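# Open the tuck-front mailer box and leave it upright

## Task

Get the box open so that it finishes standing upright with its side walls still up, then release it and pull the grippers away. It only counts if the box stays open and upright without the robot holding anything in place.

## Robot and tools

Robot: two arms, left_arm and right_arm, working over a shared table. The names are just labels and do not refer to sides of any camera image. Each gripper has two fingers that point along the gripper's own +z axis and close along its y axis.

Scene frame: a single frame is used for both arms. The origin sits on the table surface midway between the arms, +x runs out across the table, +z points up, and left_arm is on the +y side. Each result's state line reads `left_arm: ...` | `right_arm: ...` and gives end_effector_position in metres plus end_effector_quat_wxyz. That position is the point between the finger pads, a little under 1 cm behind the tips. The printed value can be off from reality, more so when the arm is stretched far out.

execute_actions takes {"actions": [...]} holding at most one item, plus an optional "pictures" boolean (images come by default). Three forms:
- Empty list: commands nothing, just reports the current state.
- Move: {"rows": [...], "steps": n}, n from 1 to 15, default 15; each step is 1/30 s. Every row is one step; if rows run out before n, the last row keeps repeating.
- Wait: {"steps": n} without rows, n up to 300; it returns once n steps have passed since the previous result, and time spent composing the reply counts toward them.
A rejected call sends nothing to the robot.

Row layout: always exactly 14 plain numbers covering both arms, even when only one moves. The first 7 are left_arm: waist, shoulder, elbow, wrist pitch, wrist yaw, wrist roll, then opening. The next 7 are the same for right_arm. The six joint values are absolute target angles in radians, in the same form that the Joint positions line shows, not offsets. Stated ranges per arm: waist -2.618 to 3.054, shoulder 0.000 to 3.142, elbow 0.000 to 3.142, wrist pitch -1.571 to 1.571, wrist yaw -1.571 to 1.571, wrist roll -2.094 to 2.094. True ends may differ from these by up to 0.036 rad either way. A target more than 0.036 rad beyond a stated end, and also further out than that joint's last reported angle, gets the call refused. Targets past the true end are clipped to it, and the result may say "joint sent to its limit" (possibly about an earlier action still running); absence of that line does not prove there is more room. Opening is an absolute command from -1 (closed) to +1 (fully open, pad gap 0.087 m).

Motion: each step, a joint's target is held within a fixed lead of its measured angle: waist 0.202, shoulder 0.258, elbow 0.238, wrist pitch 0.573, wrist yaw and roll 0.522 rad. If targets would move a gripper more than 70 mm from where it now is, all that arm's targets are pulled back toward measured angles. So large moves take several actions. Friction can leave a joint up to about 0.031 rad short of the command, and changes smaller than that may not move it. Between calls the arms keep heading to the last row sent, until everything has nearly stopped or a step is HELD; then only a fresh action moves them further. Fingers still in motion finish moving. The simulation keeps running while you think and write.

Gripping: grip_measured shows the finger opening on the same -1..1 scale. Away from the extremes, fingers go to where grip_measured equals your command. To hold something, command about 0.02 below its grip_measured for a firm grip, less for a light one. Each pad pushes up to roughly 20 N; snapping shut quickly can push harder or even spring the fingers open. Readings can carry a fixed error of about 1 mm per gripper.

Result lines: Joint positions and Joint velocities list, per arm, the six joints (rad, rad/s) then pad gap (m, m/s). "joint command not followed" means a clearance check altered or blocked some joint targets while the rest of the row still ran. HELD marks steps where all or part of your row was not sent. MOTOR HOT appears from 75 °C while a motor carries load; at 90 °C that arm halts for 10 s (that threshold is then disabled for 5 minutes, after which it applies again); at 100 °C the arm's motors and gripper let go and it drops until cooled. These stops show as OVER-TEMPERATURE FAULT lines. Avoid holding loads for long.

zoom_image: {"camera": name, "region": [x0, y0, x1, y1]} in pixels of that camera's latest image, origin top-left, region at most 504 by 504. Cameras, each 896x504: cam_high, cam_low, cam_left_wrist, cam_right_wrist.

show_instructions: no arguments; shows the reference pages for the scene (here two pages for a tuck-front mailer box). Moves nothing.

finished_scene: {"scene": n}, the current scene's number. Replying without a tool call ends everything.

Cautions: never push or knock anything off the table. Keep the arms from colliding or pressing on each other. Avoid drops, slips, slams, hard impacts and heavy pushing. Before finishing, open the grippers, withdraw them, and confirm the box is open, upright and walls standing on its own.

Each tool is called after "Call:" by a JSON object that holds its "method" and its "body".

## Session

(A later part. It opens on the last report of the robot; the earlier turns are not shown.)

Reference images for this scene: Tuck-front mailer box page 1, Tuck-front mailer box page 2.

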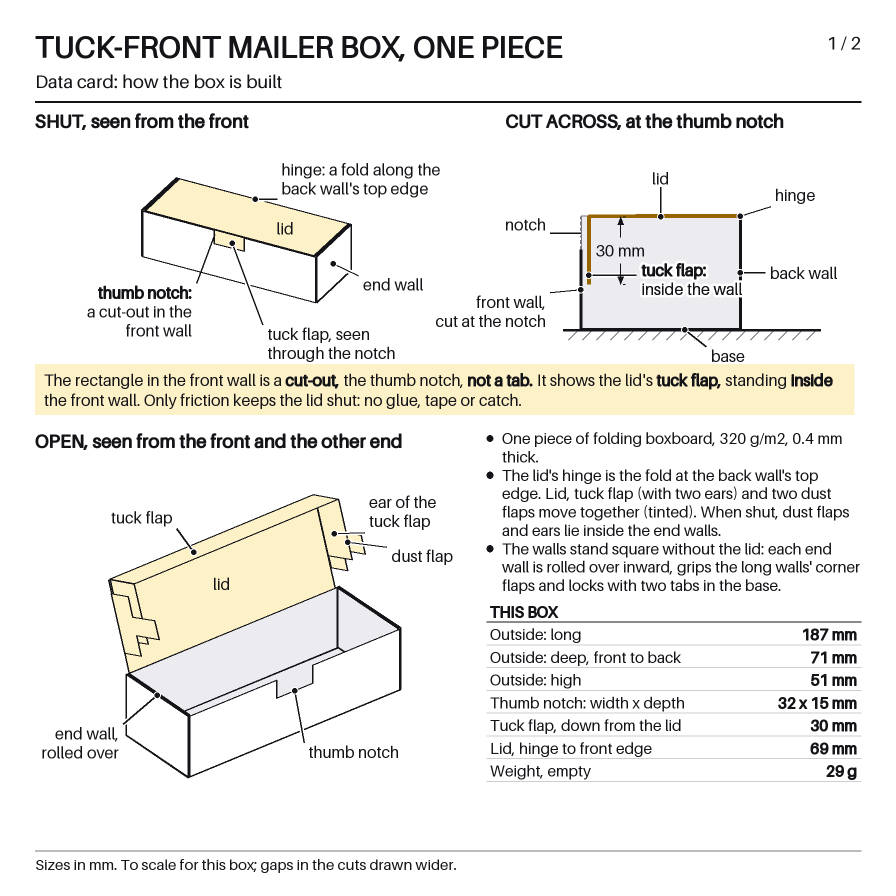

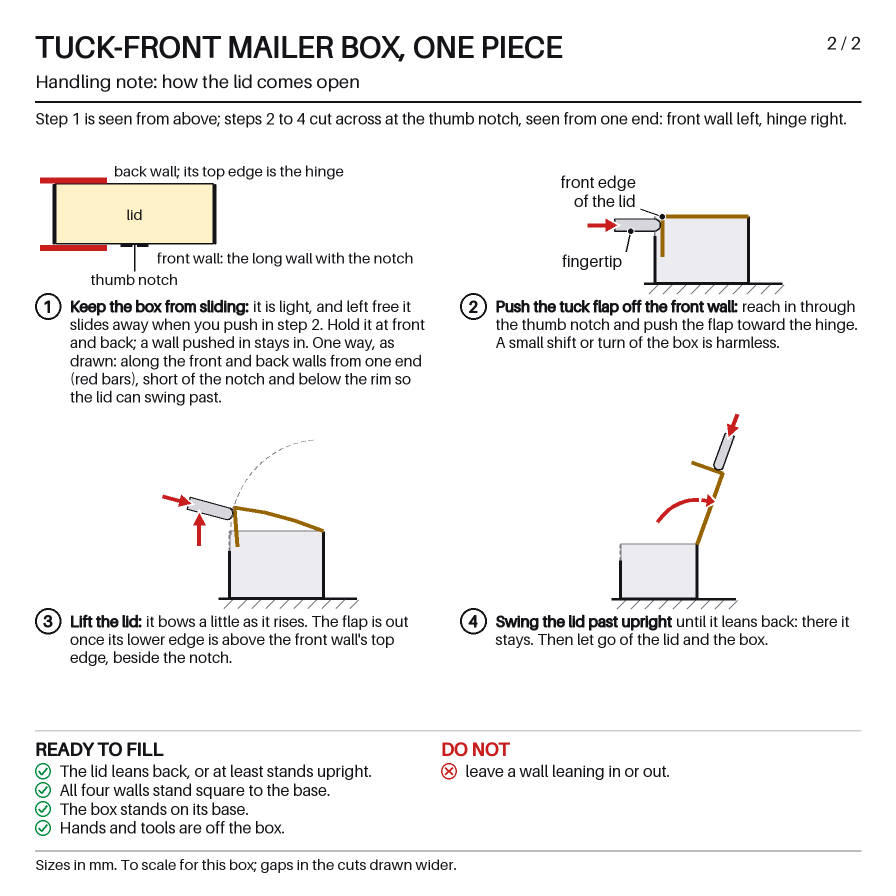

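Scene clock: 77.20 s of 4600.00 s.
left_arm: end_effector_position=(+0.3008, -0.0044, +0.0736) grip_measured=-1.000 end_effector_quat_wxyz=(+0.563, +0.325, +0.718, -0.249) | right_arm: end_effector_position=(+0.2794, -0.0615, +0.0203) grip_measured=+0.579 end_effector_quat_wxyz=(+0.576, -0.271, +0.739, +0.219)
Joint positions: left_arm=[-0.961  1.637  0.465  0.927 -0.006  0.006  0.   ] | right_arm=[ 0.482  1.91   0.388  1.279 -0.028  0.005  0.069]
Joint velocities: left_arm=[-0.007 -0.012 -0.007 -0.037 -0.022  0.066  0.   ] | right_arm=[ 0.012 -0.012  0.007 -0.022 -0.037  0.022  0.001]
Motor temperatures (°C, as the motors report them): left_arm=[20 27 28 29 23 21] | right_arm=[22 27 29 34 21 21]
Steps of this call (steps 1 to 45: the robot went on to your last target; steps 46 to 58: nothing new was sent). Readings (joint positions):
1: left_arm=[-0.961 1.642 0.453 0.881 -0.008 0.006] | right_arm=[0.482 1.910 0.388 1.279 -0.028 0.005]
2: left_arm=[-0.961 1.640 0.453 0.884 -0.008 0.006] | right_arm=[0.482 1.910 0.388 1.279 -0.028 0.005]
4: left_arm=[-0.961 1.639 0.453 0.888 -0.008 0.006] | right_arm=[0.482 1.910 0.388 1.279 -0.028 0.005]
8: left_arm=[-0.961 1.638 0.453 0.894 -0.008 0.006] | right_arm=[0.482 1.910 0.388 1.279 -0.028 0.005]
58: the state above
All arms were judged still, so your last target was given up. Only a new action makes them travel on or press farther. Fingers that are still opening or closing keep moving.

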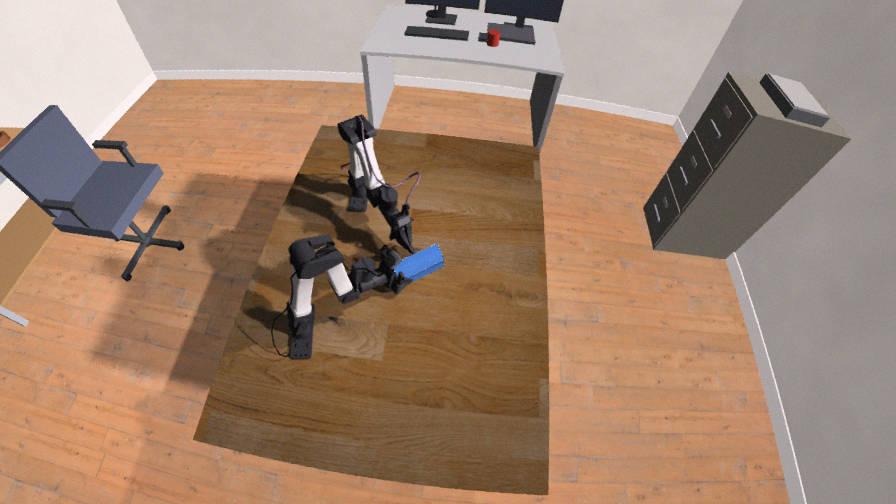

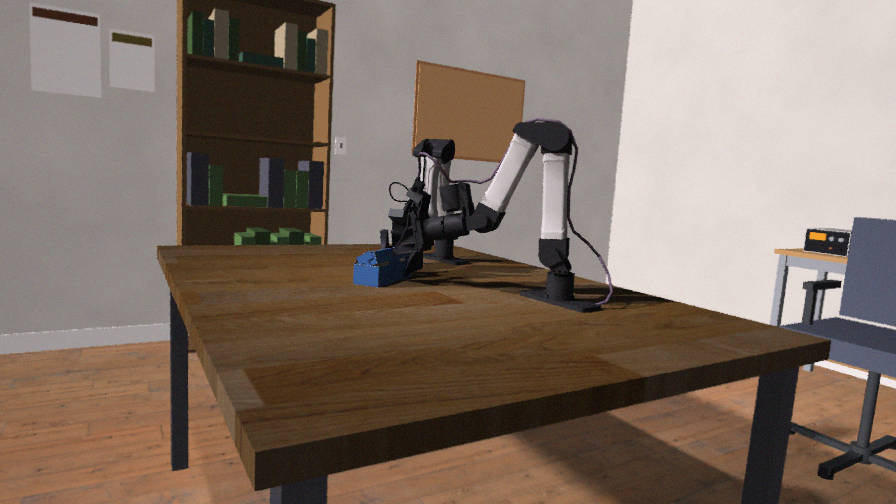

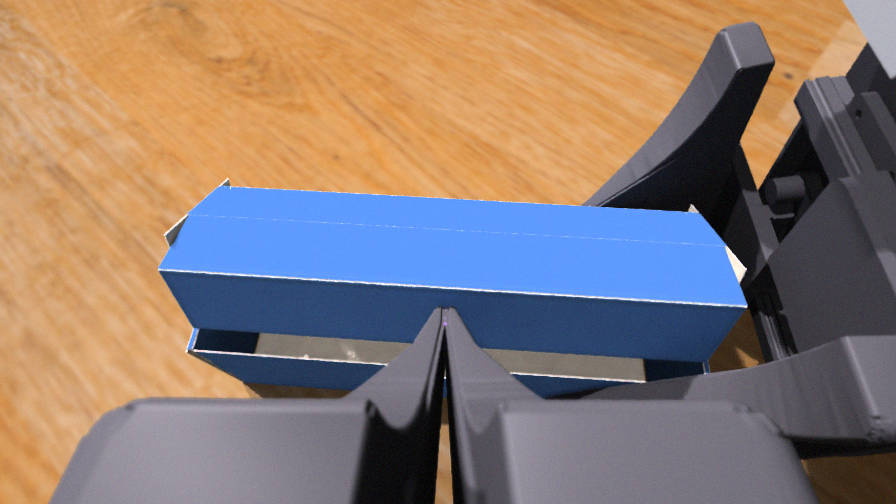

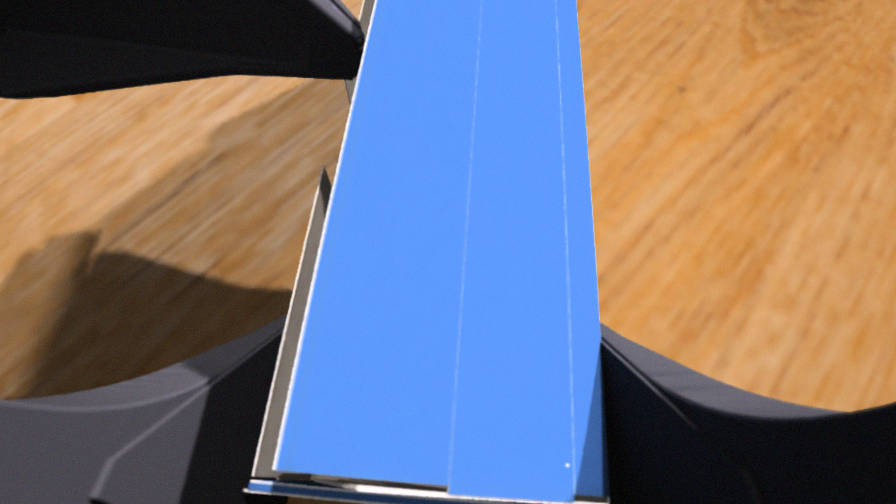

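Call:
{"method": "execute_actions", "body": {"actions": [{"rows":[[-0.955,1.620,0.496,0.955,0,0.012,-1,0.506,1.927,0.410,1.245,-0.14,0.01,0.578],[-0.955,1.617,0.498,0.955,0,0.012,-1,0.504,1.926,0.408,1.25,-0.13,0.01,0.578],[-0.955,1.614,0.500,0.955,0,0.012,-1,0.502,1.925,0.406,1.255,-0.12,0.01,0.578],[-0.955,1.611,0.502,0.955,0,0.012,-1,0.500,1.924,0.404,1.26,-0.11,0.01,0.578],[-0.955,1.608,0.504,0.955,0,0.012,-1,0.498,1.923,0.402,1.265,-0.10,0.01,0.578],[-0.955,1.605,0.506,0.955,0,0.012,-1,0.496,1.922,0.400,1.27,-0.09,0.01,0.578],[-0.955,1.602,0.508,0.955,0,0.012,-1,0.494,1.921,0.400,1.27,-0.08,0.01,0.578],[-0.955,1.599,0.510,0.955,0,0.012,-1,0.492,1.920,0.400,1.275,-0.07,0.01,0.578],[-0.955,1.597,0.512,0.955,0,0.012,-1,0.490,1.920,0.400,1.275,-0.06,0.01,0.578],[-0.955,1.595,0.514,0.955,0,0.012,-1,0.490,1.920,0.400,1.275,-0.05,0.01,0.578]],"steps":13}]}}

Scene clock: 78.93 s of 4600.00 s.
left_arm: end_effector_position=(+0.3102, -0.0160, +0.1126) grip_measured=-1.000 end_effector_quat_wxyz=(+0.601, +0.311, +0.685, -0.268) | right_arm: end_effector_position=(+0.2799, -0.0621, +0.0205) grip_measured=+0.579 end_effector_quat_wxyz=(+0.577, -0.269, +0.740, +0.217)
Joint positions: left_arm=[-0.961  1.599  0.504  0.963 -0.002  0.006  0.   ] | right_arm=[ 0.482  1.91   0.388  1.28  -0.023  0.006  0.069]
Joint velocities: left_arm=[ 0.002  0.007  0.027  0.037  0.007 -0.081  0.   ] | right_arm=[-0.012  0.022 -0.012  0.022 -0.051 -0.022 -0.   ]
Motor temperatures (°C, as the motors report them): left_arm=[20 27 28 29 23 21] | right_arm=[22 27 29 34 21 21]
Steps of this call (steps 1 to 39: nothing new was sent; steps 40 to 52: all 13 steps of this action). Readings (joint positions):
40: left_arm=[-0.961 1.637 0.465 0.927 -0.006 0.006] | right_arm=[0.482 1.910 0.388 1.279 -0.028 0.005]
41: left_arm=[-0.961 1.636 0.465 0.927 -0.006 0.006] | right_arm=[0.482 1.910 0.388 1.279 -0.027 0.005]
43: left_arm=[-0.961 1.629 0.466 0.927 -0.006 0.006] | right_arm=[0.482 1.910 0.388 1.279 -0.026 0.005]
47: left_arm=[-0.961 1.612 0.482 0.937 -0.005 0.006] | right_arm=[0.482 1.910 0.388 1.280 -0.023 0.006]
52: the state above

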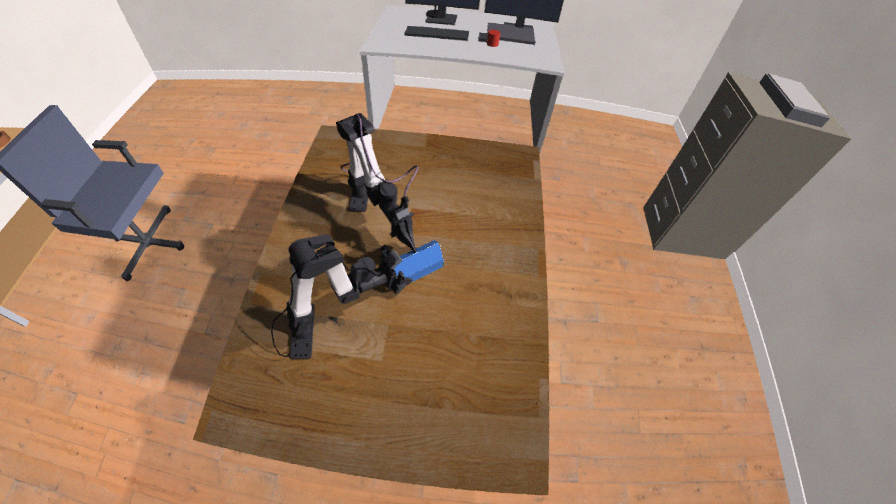

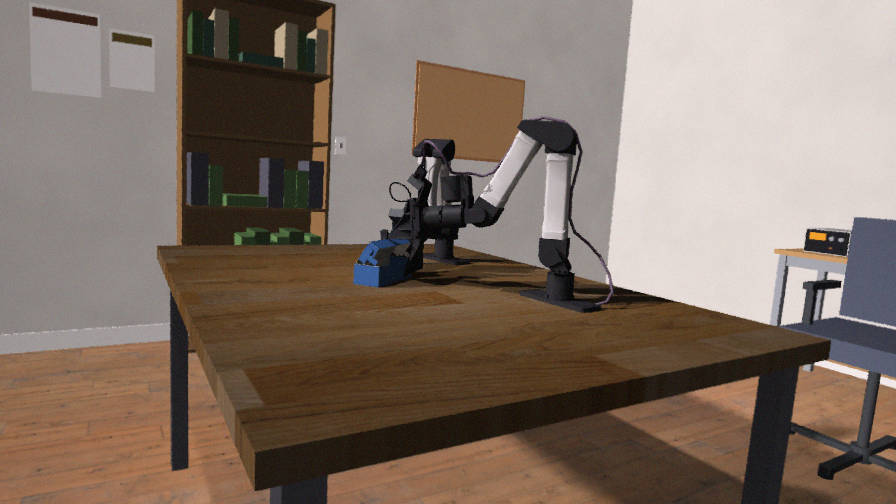

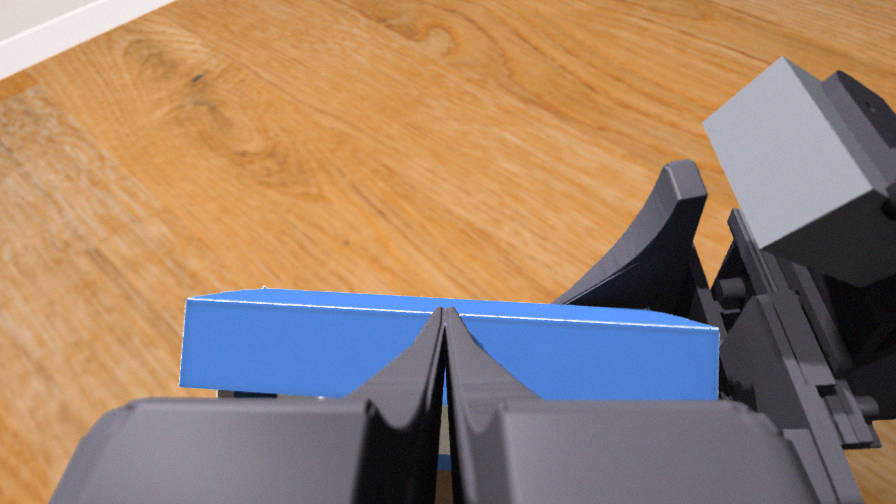

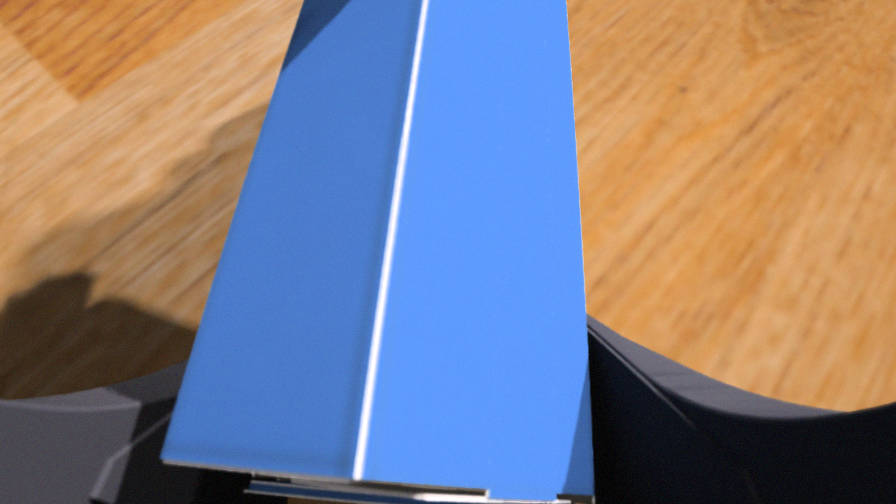

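Call:
{"method": "zoom_image", "body": {"camera": "cam_low", "region": [320, 170, 480, 300]}}

Call:
{"method": "execute_actions", "body": {"actions": [{"rows":[[-0.955,1.580,0.495,0.96,0,0.012,-1,0.485,1.915,0.392,1.278,-0.03,0.01,0.60],[-0.955,1.567,0.482,0.962,0,0.012,-1,0.485,1.912,0.390,1.278,-0.025,0.01,0.63],[-0.955,1.554,0.469,0.964,0,0.012,-1,0.485,1.910,0.388,1.278,-0.025,0.01,0.66],[-0.955,1.541,0.456,0.966,0,0.012,-1,0.485,1.910,0.388,1.278,-0.025,0.01,0.70],[-0.955,1.528,0.443,0.968,0,0.012,-1,0.485,1.908,0.385,1.278,-0.025,0.01,0.74],[-0.955,1.515,0.430,0.970,0,0.012,-1,0.485,1.900,0.375,1.278,-0.025,0.01,0.78],[-0.955,1.502,0.417,0.972,0,0.012,-1,0.485,1.891,0.364,1.279,-0.025,0.01,0.78],[-0.955,1.489,0.404,0.974,0,0.012,-1,0.485,1.882,0.353,1.280,-0.025,0.01,0.78],[-0.955,1.476,0.391,0.976,0,0.012,-1,0.485,1.873,0.342,1.281,-0.025,0.01,0.78],[-0.955,1.463,0.378,0.978,0,0.012,-1,0.485,1.864,0.331,1.282,-0.025,0.01,0.78],[-0.955,1.450,0.365,0.980,0,0.012,-1,0.485,1.855,0.320,1.283,-0.025,0.01,0.78],[-0.955,1.437,0.352,0.982,0,0.012,-1,0.485,1.846,0.309,1.284,-0.025,0.01,0.78],[-0.955,1.424,0.339,0.984,0,0.012,-1,0.485,1.837,0.299,1.285,-0.025,0.01,0.78],[-0.955,1.411,0.326,0.986,0,0.012,-1,0.485,1.828,0.289,1.286,-0.025,0.01,0.78],[-0.955,1.400,0.315,0.988,0,0.012,-1,0.485,1.820,0.279,1.287,-0.025,0.01,0.78]],"steps":15}]}}

Region (320, 170, 480, 300) of cam_low's 896x504 image, scaled by 3.150, with more detail than that image has; it fills the top 410 rows of this view, and the rest is white.

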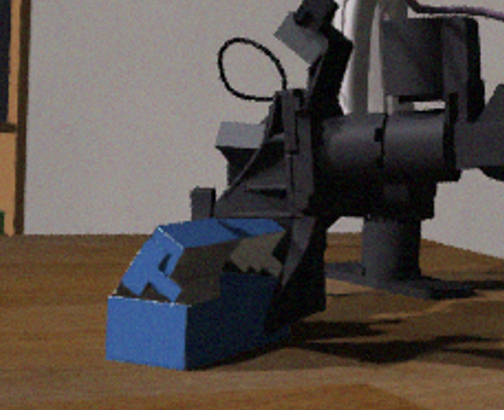

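Scene clock: 82.13 s of 4600.00 s.
left_arm: end_effector_position=(+0.2850, +0.0126, +0.1206) grip_measured=-1.000 end_effector_quat_wxyz=(+0.612, +0.307, +0.676, -0.273) | right_arm: end_effector_position=(+0.2654, -0.0725, +0.0231) grip_measured=+0.780 end_effector_quat_wxyz=(+0.573, -0.272, +0.741, +0.219)
Joint positions: left_arm=[-0.961  1.434  0.355  0.977 -0.002  0.006  0.   ] | right_arm=[ 0.482  1.849  0.319  1.28  -0.029  0.006  0.078]
Joint velocities: left_arm=[-0.002 -0.359 -0.374  0.081 -0.007  0.022  0.   ] | right_arm=[-0.032 -0.242 -0.3    0.051 -0.022  0.007  0.002]
Motor temperatures (°C, as the motors report them): left_arm=[20 27 28 29 23 21] | right_arm=[22 27 29 34 21 21]
Steps of this call (steps 1 to 15: the robot went on to your last target; steps 16 to 81: nothing new was sent; steps 82 to 96: all 15 steps of this action). Readings (joint positions):
82: left_arm=[-0.961 1.599 0.504 0.963 -0.002 0.006] | right_arm=[0.482 1.910 0.388 1.280 -0.029 0.006]
83: left_arm=[-0.961 1.598 0.504 0.962 -0.002 0.006] | right_arm=[0.482 1.910 0.388 1.280 -0.029 0.006]
85: left_arm=[-0.961 1.582 0.494 0.962 -0.002 0.006] | right_arm=[0.482 1.910 0.388 1.280 -0.029 0.006]
89: left_arm=[-0.961 1.524 0.447 0.967 -0.002 0.006] | right_arm=[0.482 1.908 0.386 1.280 -0.029 0.006]
96: the state above

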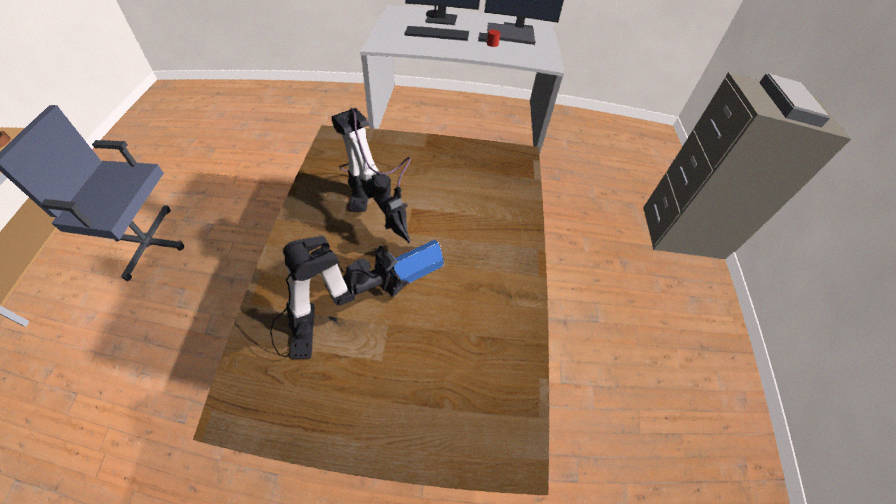

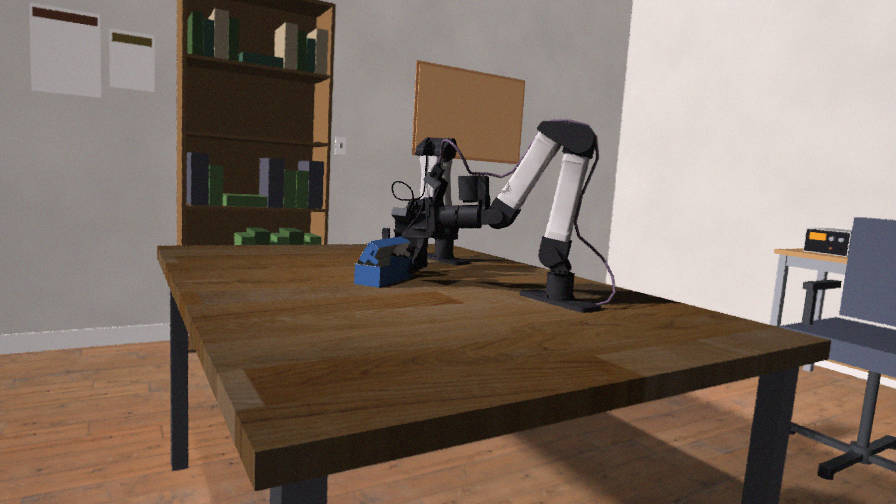

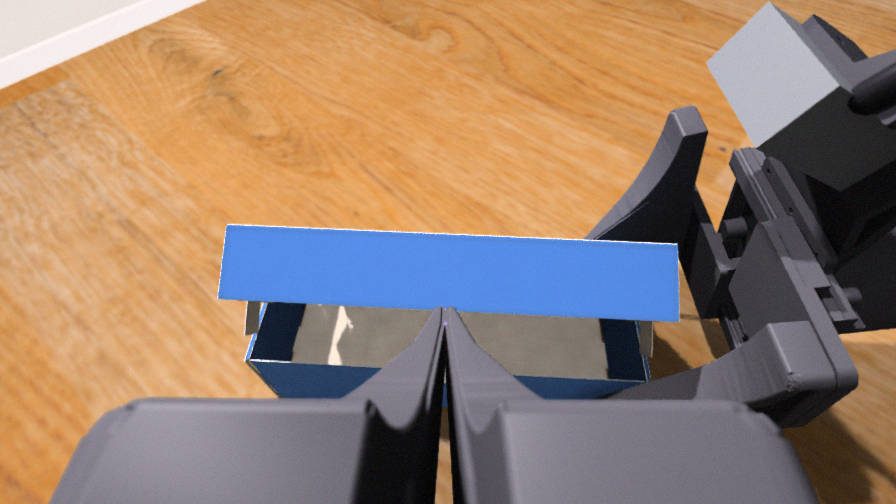

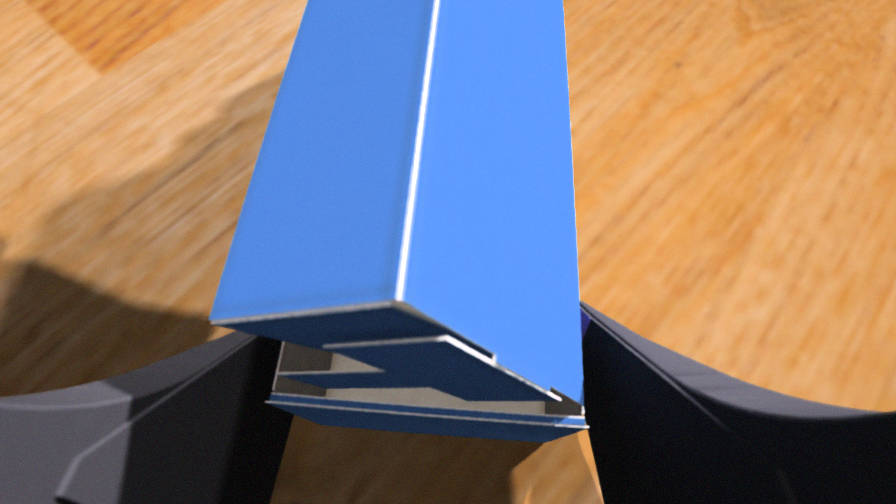

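Call:
{"method": "execute_actions", "body": {"actions": [{"rows":[[-0.955,1.420,0.305,1.000,0,0.012,-1,0.485,1.820,0.279,1.287,-0.025,0.01,0.76],[-0.955,1.436,0.295,1.016,0,0.012,-1,0.485,1.820,0.279,1.287,-0.025,0.01,0.74],[-0.955,1.452,0.287,1.033,0,0.012,-1,0.485,1.820,0.279,1.287,-0.025,0.01,0.72],[-0.955,1.468,0.280,1.049,0,0.012,-1,0.485,1.820,0.279,1.287,-0.025,0.01,0.70],[-0.955,1.484,0.274,1.066,0,0.012,-1,0.485,1.820,0.279,1.287,-0.025,0.01,0.68],[-0.955,1.500,0.269,1.082,0,0.012,-1,0.485,1.820,0.279,1.287,-0.025,0.01,0.665],[-0.955,1.516,0.265,1.099,0,0.012,-1,0.485,1.820,0.279,1.287,-0.025,0.01,0.65],[-0.955,1.532,0.261,1.115,0,0.012,-1,0.485,1.820,0.279,1.287,-0.025,0.01,0.64],[-0.955,1.548,0.258,1.132,0,0.012,-1,0.485,1.820,0.279,1.287,-0.025,0.01,0.63],[-0.955,1.564,0.255,1.148,0,0.012,-1,0.485,1.820,0.279,1.287,-0.025,0.01,0.62],[-0.955,1.580,0.252,1.165,0,0.012,-1,0.485,1.820,0.279,1.287,-0.025,0.01,0.61],[-0.955,1.596,0.249,1.181,0,0.012,-1,0.485,1.820,0.279,1.287,-0.025,0.01,0.60],[-0.955,1.612,0.246,1.198,0,0.012,-1,0.485,1.820,0.279,1.287,-0.025,0.01,0.593],[-0.955,1.626,0.243,1.214,0,0.012,-1,0.485,1.820,0.279,1.287,-0.025,0.01,0.586],[-0.955,1.636,0.240,1.230,0,0.012,-1,0.485,1.820,0.279,1.287,-0.025,0.01,0.58]],"steps":15}], "pictures": false}}

Call:
{"method": "execute_actions", "body": {"actions": [{"steps":8}]}}

Scene clock: 87.80 s of 4600.00 s.
left_arm: end_effector_position=(+0.2747, +0.0242, +0.0680) grip_measured=-1.000 end_effector_quat_wxyz=(+0.586, +0.317, +0.699, -0.261) | right_arm: end_effector_position=(+0.2616, -0.0756, +0.0230) grip_measured=+0.584 end_effector_quat_wxyz=(+0.572, -0.272, +0.742, +0.218)
Joint positions: left_arm=[-0.961  1.598  0.264  1.155 -0.002  0.006  0.   ] | right_arm=[ 0.482  1.835  0.301  1.28  -0.029  0.006  0.069]
Joint velocities: left_arm=[-0.012  0.403 -0.081  0.432 -0.051  0.007  0.   ] | right_arm=[-0.017  0.007  0.012  0.037  0.007  0.037 -0.006]
Motor temperatures (°C, as the motors report them): left_arm=[20 26 28 29 23 21] | right_arm=[22 28 28 34 21 21]
Steps of this call (steps 1 to 30: the robot went on to your last target; steps 31 to 90: nothing new was sent; then 2.17 s passed at rest; steps 91 to 105: all 15 steps of this action). Readings (joint positions):
91: left_arm=[-0.961 1.414 0.333 0.985 -0.002 0.006] | right_arm=[0.482 1.835 0.301 1.280 -0.029 0.006]
92: left_arm=[-0.961 1.414 0.329 0.991 -0.002 0.006] | right_arm=[0.482 1.835 0.301 1.280 -0.029 0.006]
94: left_arm=[-0.961 1.422 0.316 1.013 -0.002 0.006] | right_arm=[0.482 1.835 0.301 1.280 -0.029 0.006]
98: left_arm=[-0.961 1.483 0.290 1.061 -0.002 0.006] | right_arm=[0.482 1.835 0.301 1.280 -0.029 0.006]
105: the state above

Scene clock: 88.07 s of 4600.00 s.
left_arm: end_effector_position=(+0.2758, +0.0229, +0.0712) grip_measured=-1.000 end_effector_quat_wxyz=(+0.595, +0.313, +0.691, -0.266) | right_arm: end_effector_position=(+0.2616, -0.0756, +0.0230) grip_measured=+0.580 end_effector_quat_wxyz=(+0.572, -0.272, +0.742, +0.218)
Joint positions: left_arm=[-0.961  1.62   0.258  1.212 -0.002  0.006  0.   ] | right_arm=[ 0.482  1.835  0.301  1.28  -0.029  0.006  0.069]
Joint velocities: left_arm=[ 0.022  0.017 -0.002  0.037 -0.007 -0.051  0.   ] | right_arm=[ 0.002 -0.012 -0.002  0.037 -0.022  0.022  0.   ]
Motor temperatures (°C, as the motors report them): left_arm=[20 26 28 29 23 21] | right_arm=[22 28 28 35 21 21]
Steps of this call (steps 1 to 8: the robot went on to your last target). Readings (joint positions):
1: left_arm=[-0.961 1.609 0.262 1.168 -0.002 0.006] | right_arm=[0.482 1.835 0.301 1.280 -0.029 0.006]
2: left_arm=[-0.961 1.616 0.260 1.176 -0.002 0.006] | right_arm=[0.482 1.835 0.301 1.280 -0.029 0.006]
4: left_arm=[-0.961 1.620 0.258 1.190 -0.002 0.006] | right_arm=[0.482 1.835 0.301 1.280 -0.029 0.006]
8: the state above

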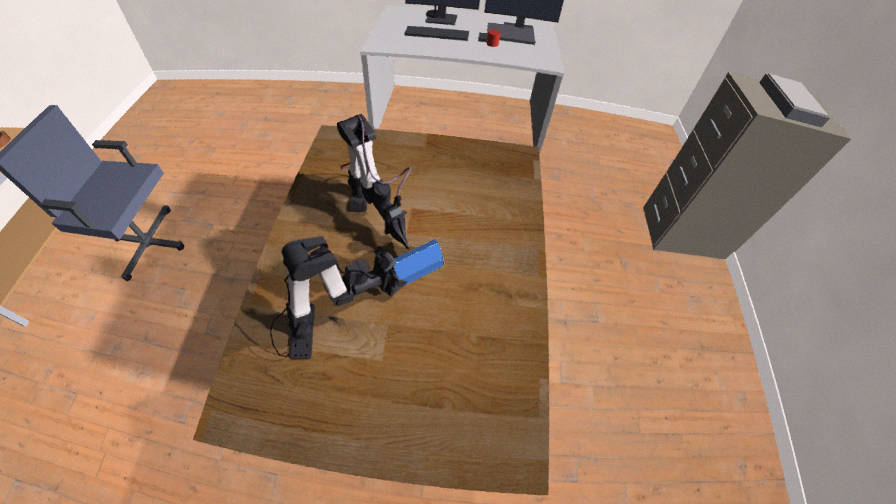

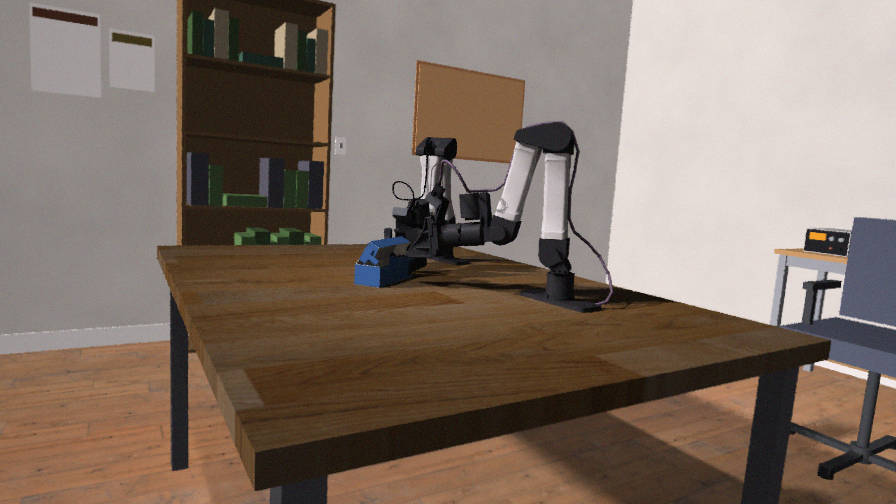

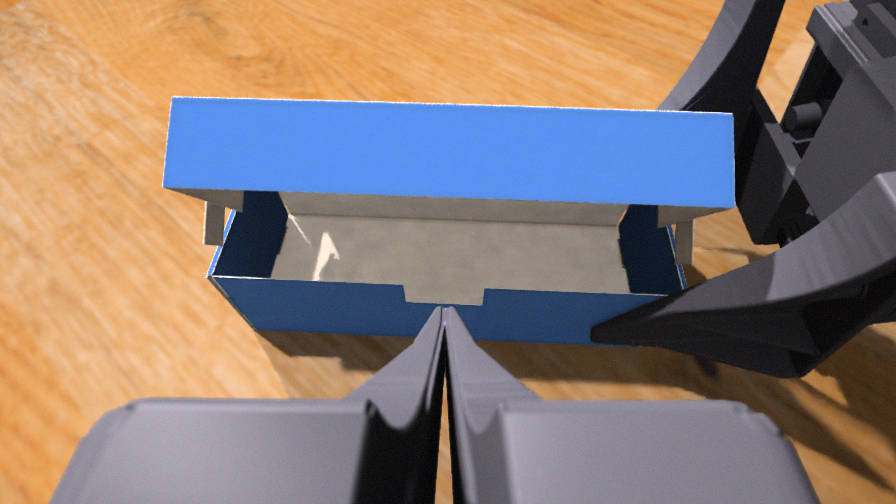

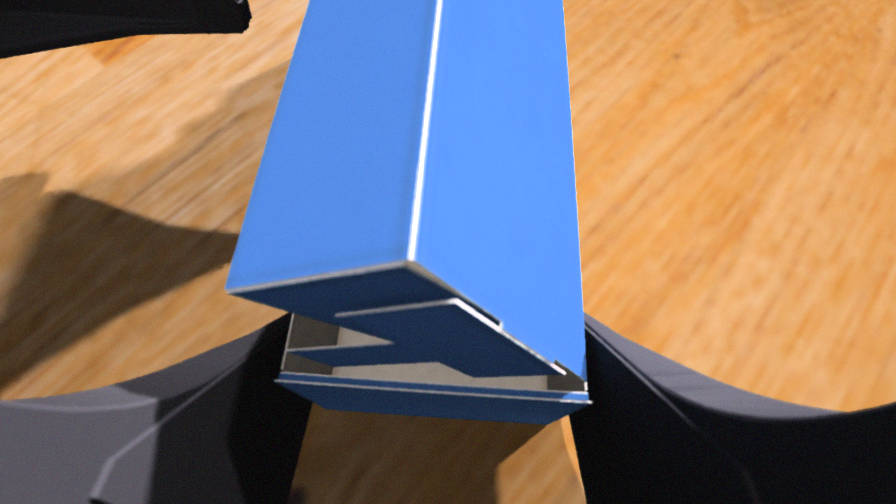

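Call:
{"method": "execute_actions", "body": {"actions": [{"rows":[[-0.955,1.638,0.275,1.205,0,0.012,-1,0.485,1.820,0.279,1.287,-0.025,0.01,0.578],[-0.955,1.645,0.287,1.198,0,0.012,-1,0.485,1.820,0.279,1.287,-0.025,0.01,0.578],[-0.955,1.654,0.300,1.192,0,0.012,-1,0.485,1.820,0.279,1.287,-0.025,0.01,0.578],[-0.955,1.663,0.314,1.187,0,0.012,-1,0.485,1.820,0.279,1.287,-0.025,0.01,0.578],[-0.955,1.672,0.328,1.182,0,0.012,-1,0.485,1.820,0.279,1.287,-0.025,0.01,0.578],[-0.955,1.681,0.342,1.177,0,0.012,-1,0.485,1.820,0.279,1.287,-0.025,0.01,0.578],[-0.955,1.690,0.356,1.172,0,0.012,-1,0.485,1.820,0.279,1.287,-0.025,0.01,0.578],[-0.955,1.699,0.370,1.167,0,0.012,-1,0.485,1.820,0.279,1.287,-0.025,0.01,0.578],[-0.955,1.708,0.384,1.162,0,0.012,-1,0.485,1.820,0.279,1.287,-0.025,0.01,0.578],[-0.955,1.717,0.398,1.157,0,0.012,-1,0.485,1.820,0.279,1.287,-0.025,0.01,0.578],[-0.955,1.725,0.412,1.151,0,0.012,-1,0.485,1.820,0.279,1.287,-0.025,0.01,0.578],[-0.955,1.733,0.426,1.146,0,0.012,-1,0.485,1.820,0.279,1.287,-0.025,0.01,0.578],[-0.955,1.741,0.440,1.140,0,0.012,-1,0.485,1.820,0.279,1.287,-0.025,0.01,0.578],[-0.955,1.749,0.454,1.135,0,0.012,-1,0.485,1.820,0.279,1.287,-0.025,0.01,0.578],[-0.955,1.757,0.468,1.130,0,0.012,-1,0.485,1.820,0.279,1.287,-0.025,0.01,0.578]],"steps":15}]}}

Scene clock: 91.10 s of 4600.00 s.
left_arm: end_effector_position=(+0.3050, -0.0102, +0.0823) grip_measured=-1.000 end_effector_quat_wxyz=(+0.604, +0.310, +0.683, -0.269) | right_arm: end_effector_position=(+0.2616, -0.0756, +0.0230) grip_measured=+0.578 end_effector_quat_wxyz=(+0.572, -0.272, +0.742, +0.218)
Joint positions: left_arm=[-0.961  1.723  0.429  1.168 -0.002  0.006  0.   ] | right_arm=[ 0.482  1.835  0.301  1.28  -0.029  0.006  0.069]
Joint velocities: left_arm=[-0.017  0.217  0.398 -0.139  0.022  0.081  0.   ] | right_arm=[ 0.007 -0.027 -0.012 -0.051 -0.066  0.022 -0.001]
Motor temperatures (°C, as the motors report them): left_arm=[20 26 28 30 23 21] | right_arm=[22 28 28 35 21 21]
Steps of this call (steps 1 to 30: the robot went on to your last target; steps 31 to 76: nothing new was sent; steps 77 to 91: all 15 steps of this action). Readings (joint positions):
77: left_arm=[-0.961 1.620 0.258 1.225 -0.002 0.006] | right_arm=[0.482 1.835 0.301 1.280 -0.029 0.006]
78: left_arm=[-0.961 1.620 0.259 1.223 -0.002 0.006] | right_arm=[0.482 1.835 0.301 1.280 -0.029 0.006]
80: left_arm=[-0.961 1.628 0.274 1.217 -0.002 0.006] | right_arm=[0.482 1.835 0.301 1.280 -0.029 0.006]
84: left_arm=[-0.961 1.664 0.331 1.202 -0.002 0.006] | right_arm=[0.482 1.835 0.301 1.280 -0.029 0.006]
91: the state above

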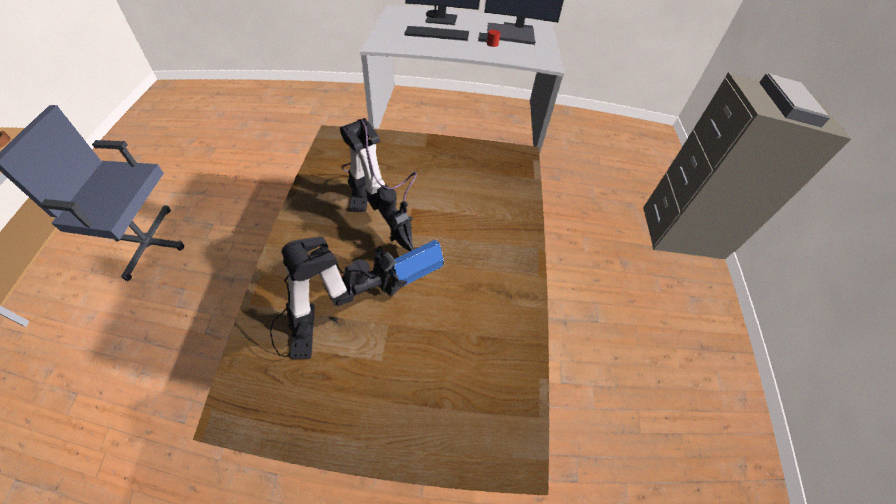

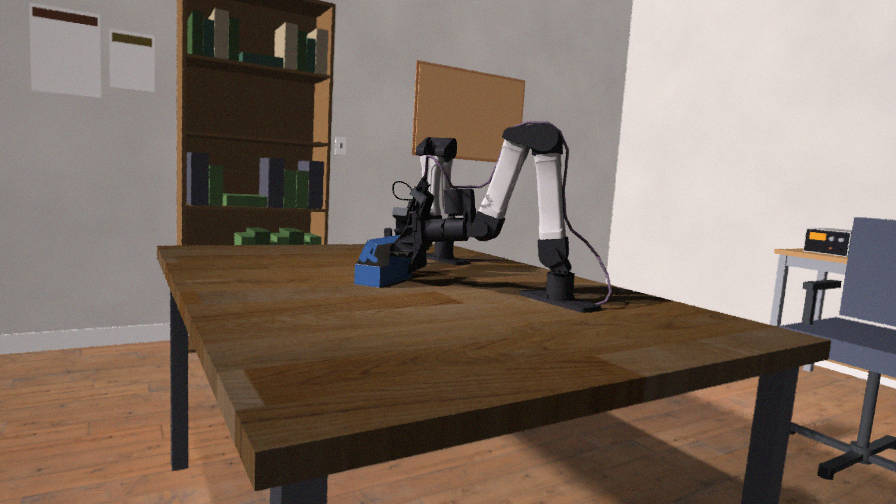

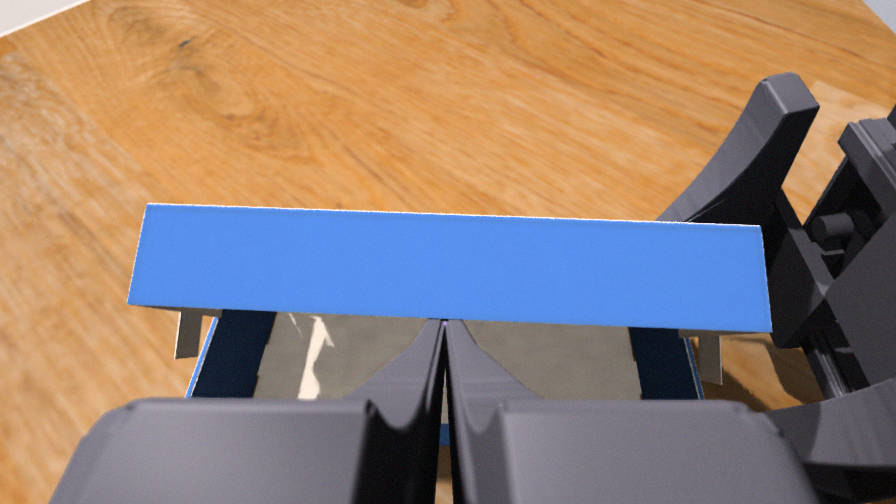

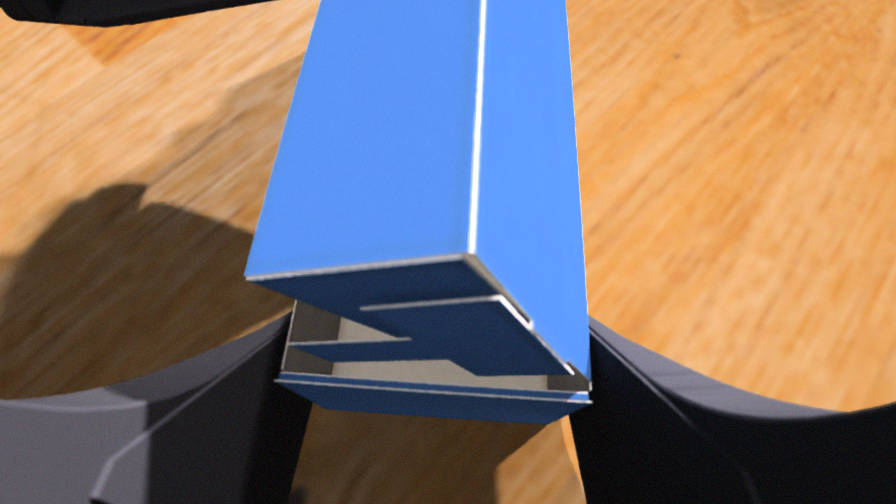

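Tip is under the flap and already raising the lid. Continue.

Call:
{"method": "execute_actions", "body": {"actions": [{"rows":[[-0.955,1.762,0.482,1.122,0,0.012,-1,0.485,1.820,0.279,1.287,-0.025,0.01,0.578],[-0.955,1.768,0.498,1.113,0,0.012,-1,0.485,1.820,0.279,1.287,-0.025,0.01,0.578],[-0.955,1.775,0.515,1.103,0,0.012,-1,0.485,1.820,0.279,1.287,-0.025,0.01,0.578],[-0.955,1.782,0.532,1.093,0,0.012,-1,0.485,1.820,0.279,1.287,-0.025,0.01,0.578],[-0.955,1.789,0.549,1.083,0,0.012,-1,0.485,1.820,0.279,1.287,-0.025,0.01,0.578],[-0.955,1.797,0.566,1.073,0,0.012,-1,0.485,1.820,0.279,1.287,-0.025,0.01,0.578],[-0.955,1.805,0.583,1.063,0,0.012,-1,0.485,1.820,0.279,1.287,-0.025,0.01,0.578],[-0.955,1.813,0.600,1.053,0,0.012,-1,0.485,1.820,0.279,1.287,-0.025,0.01,0.578],[-0.955,1.821,0.617,1.043,0,0.012,-1,0.485,1.820,0.279,1.287,-0.025,0.01,0.578],[-0.955,1.829,0.634,1.033,0,0.012,-1,0.485,1.820,0.279,1.287,-0.025,0.01,0.578],[-0.955,1.837,0.651,1.023,0,0.012,-1,0.485,1.820,0.279,1.287,-0.025,0.01,0.578],[-0.955,1.845,0.668,1.013,0,0.012,-1,0.485,1.820,0.279,1.287,-0.025,0.01,0.578],[-0.955,1.853,0.685,1.004,0,0.012,-1,0.485,1.820,0.279,1.287,-0.025,0.01,0.578],[-0.955,1.860,0.701,0.996,0,0.012,-1,0.485,1.820,0.279,1.287,-0.025,0.01,0.578],[-0.955,1.865,0.715,0.990,0,0.012,-1,0.485,1.820,0.279,1.287,-0.025,0.01,0.578]],"steps":15}], "pictures": false}}

Call:
{"method": "execute_actions", "body": {"actions": [{"steps":8}]}}

Scene clock: 93.77 s of 4600.00 s.
left_arm: end_effector_position=(+0.3429, -0.0531, +0.0964) grip_measured=-1.000 end_effector_quat_wxyz=(+0.606, +0.309, +0.682, -0.270) | right_arm: end_effector_position=(+0.2616, -0.0756, +0.0230) grip_measured=+0.578 end_effector_quat_wxyz=(+0.572, -0.272, +0.742, +0.218)
Joint positions: left_arm=[-0.961  1.834  0.674  1.04  -0.002  0.006  0.   ] | right_arm=[ 0.482  1.835  0.301  1.28  -0.029  0.006  0.069]
Joint velocities: left_arm=[-0.007  0.208  0.447 -0.227 -0.066 -0.095  0.   ] | right_arm=[ 0.012 -0.002  0.012 -0.007 -0.007  0.007 -0.   ]
Motor temperatures (°C, as the motors report them): left_arm=[20 26 28 30 23 21] | right_arm=[22 28 28 35 20 21]
Steps of this call (steps 1 to 30: the robot went on to your last target; steps 31 to 65: nothing new was sent; steps 66 to 80: all 15 steps of this action). Readings (joint positions):
66: left_arm=[-0.961 1.737 0.455 1.144 -0.002 0.006] | right_arm=[0.482 1.835 0.301 1.280 -0.029 0.006]
67: left_arm=[-0.961 1.739 0.461 1.140 -0.002 0.006] | right_arm=[0.482 1.835 0.301 1.280 -0.029 0.006]
69: left_arm=[-0.961 1.750 0.486 1.130 -0.002 0.006] | right_arm=[0.482 1.835 0.301 1.280 -0.029 0.006]
73: left_arm=[-0.961 1.780 0.555 1.102 -0.002 0.006] | right_arm=[0.482 1.835 0.301 1.280 -0.029 0.006]
80: the state above

Scene clock: 94.03 s of 4600.00 s.
left_arm: end_effector_position=(+0.3459, -0.0569, +0.0953) grip_measured=-1.000 end_effector_quat_wxyz=(+0.602, +0.311, +0.684, -0.269) | right_arm: end_effector_position=(+0.2624, -0.0765, +0.0231) grip_measured=+0.578 end_effector_quat_wxyz=(+0.573, -0.269, +0.743, +0.217)
Joint positions: left_arm=[-0.961  1.845  0.699  1.015 -0.001  0.006  0.   ] | right_arm=[ 0.482  1.835  0.301  1.281 -0.022  0.009  0.069]
Joint velocities: left_arm=[ 0.012  0.007  0.007  0.007 -0.037 -0.007  0.   ] | right_arm=[-0.027  0.007 -0.002  0.007 -0.037  0.022 -0.001]
Motor temperatures (°C, as the motors report them): left_arm=[20 26 28 30 23 21] | right_arm=[22 28 28 35 20 21]
Steps of this call (steps 1 to 8: the robot went on to your last target). Readings (joint positions):
1: left_arm=[-0.961 1.840 0.686 1.031 -0.002 0.006] | right_arm=[0.482 1.835 0.301 1.281 -0.027 0.006]
2: left_arm=[-0.961 1.844 0.694 1.024 -0.002 0.006] | right_arm=[0.482 1.835 0.301 1.281 -0.024 0.007]
4: left_arm=[-0.961 1.845 0.698 1.018 -0.001 0.006] | right_arm=[0.482 1.835 0.301 1.281 -0.023 0.008]
8: the state above

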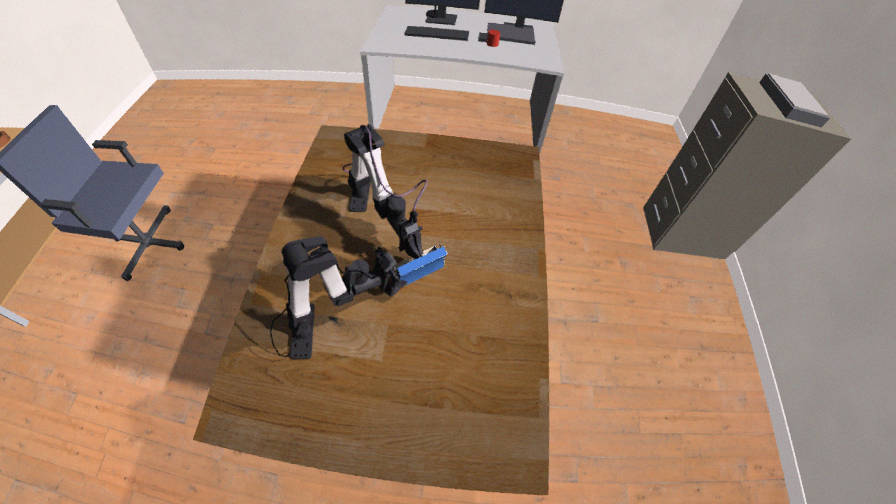

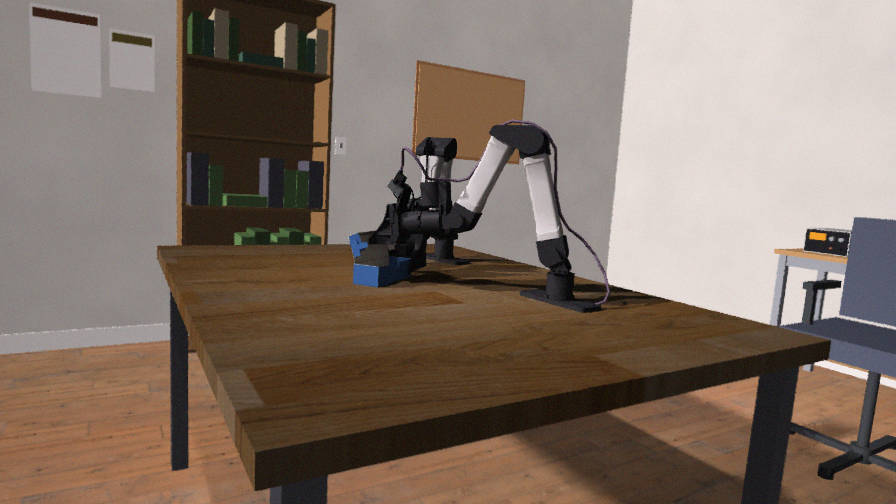

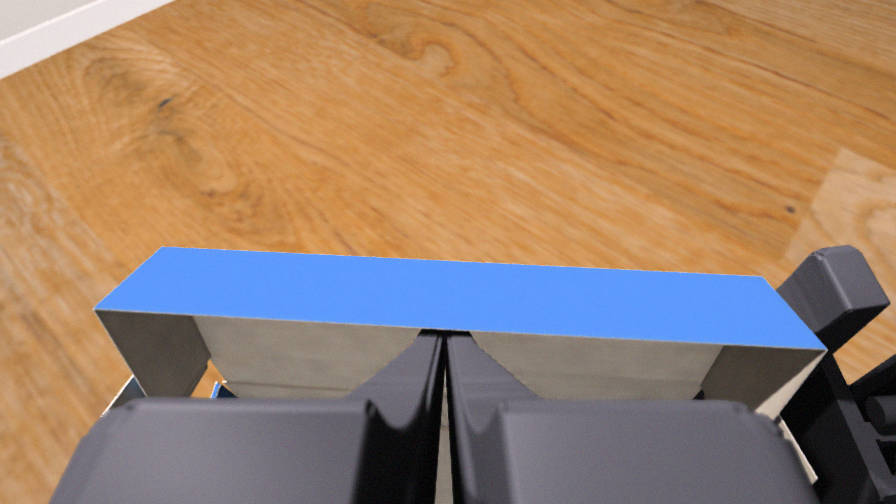

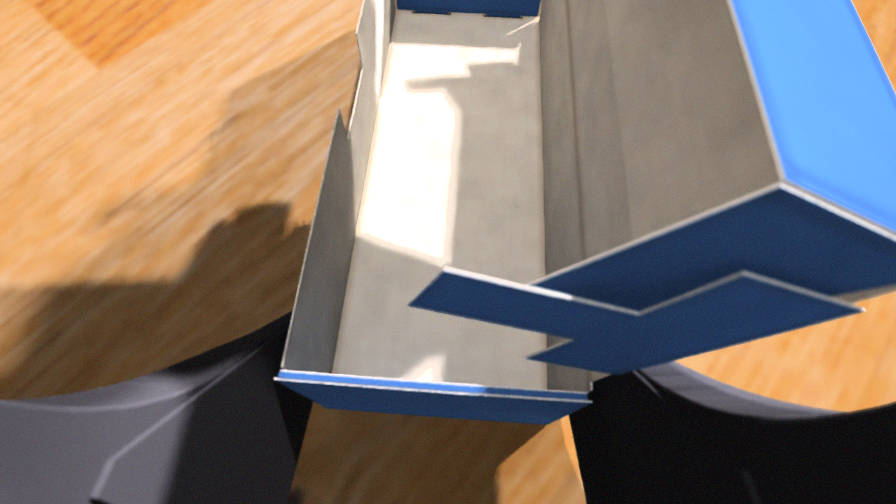

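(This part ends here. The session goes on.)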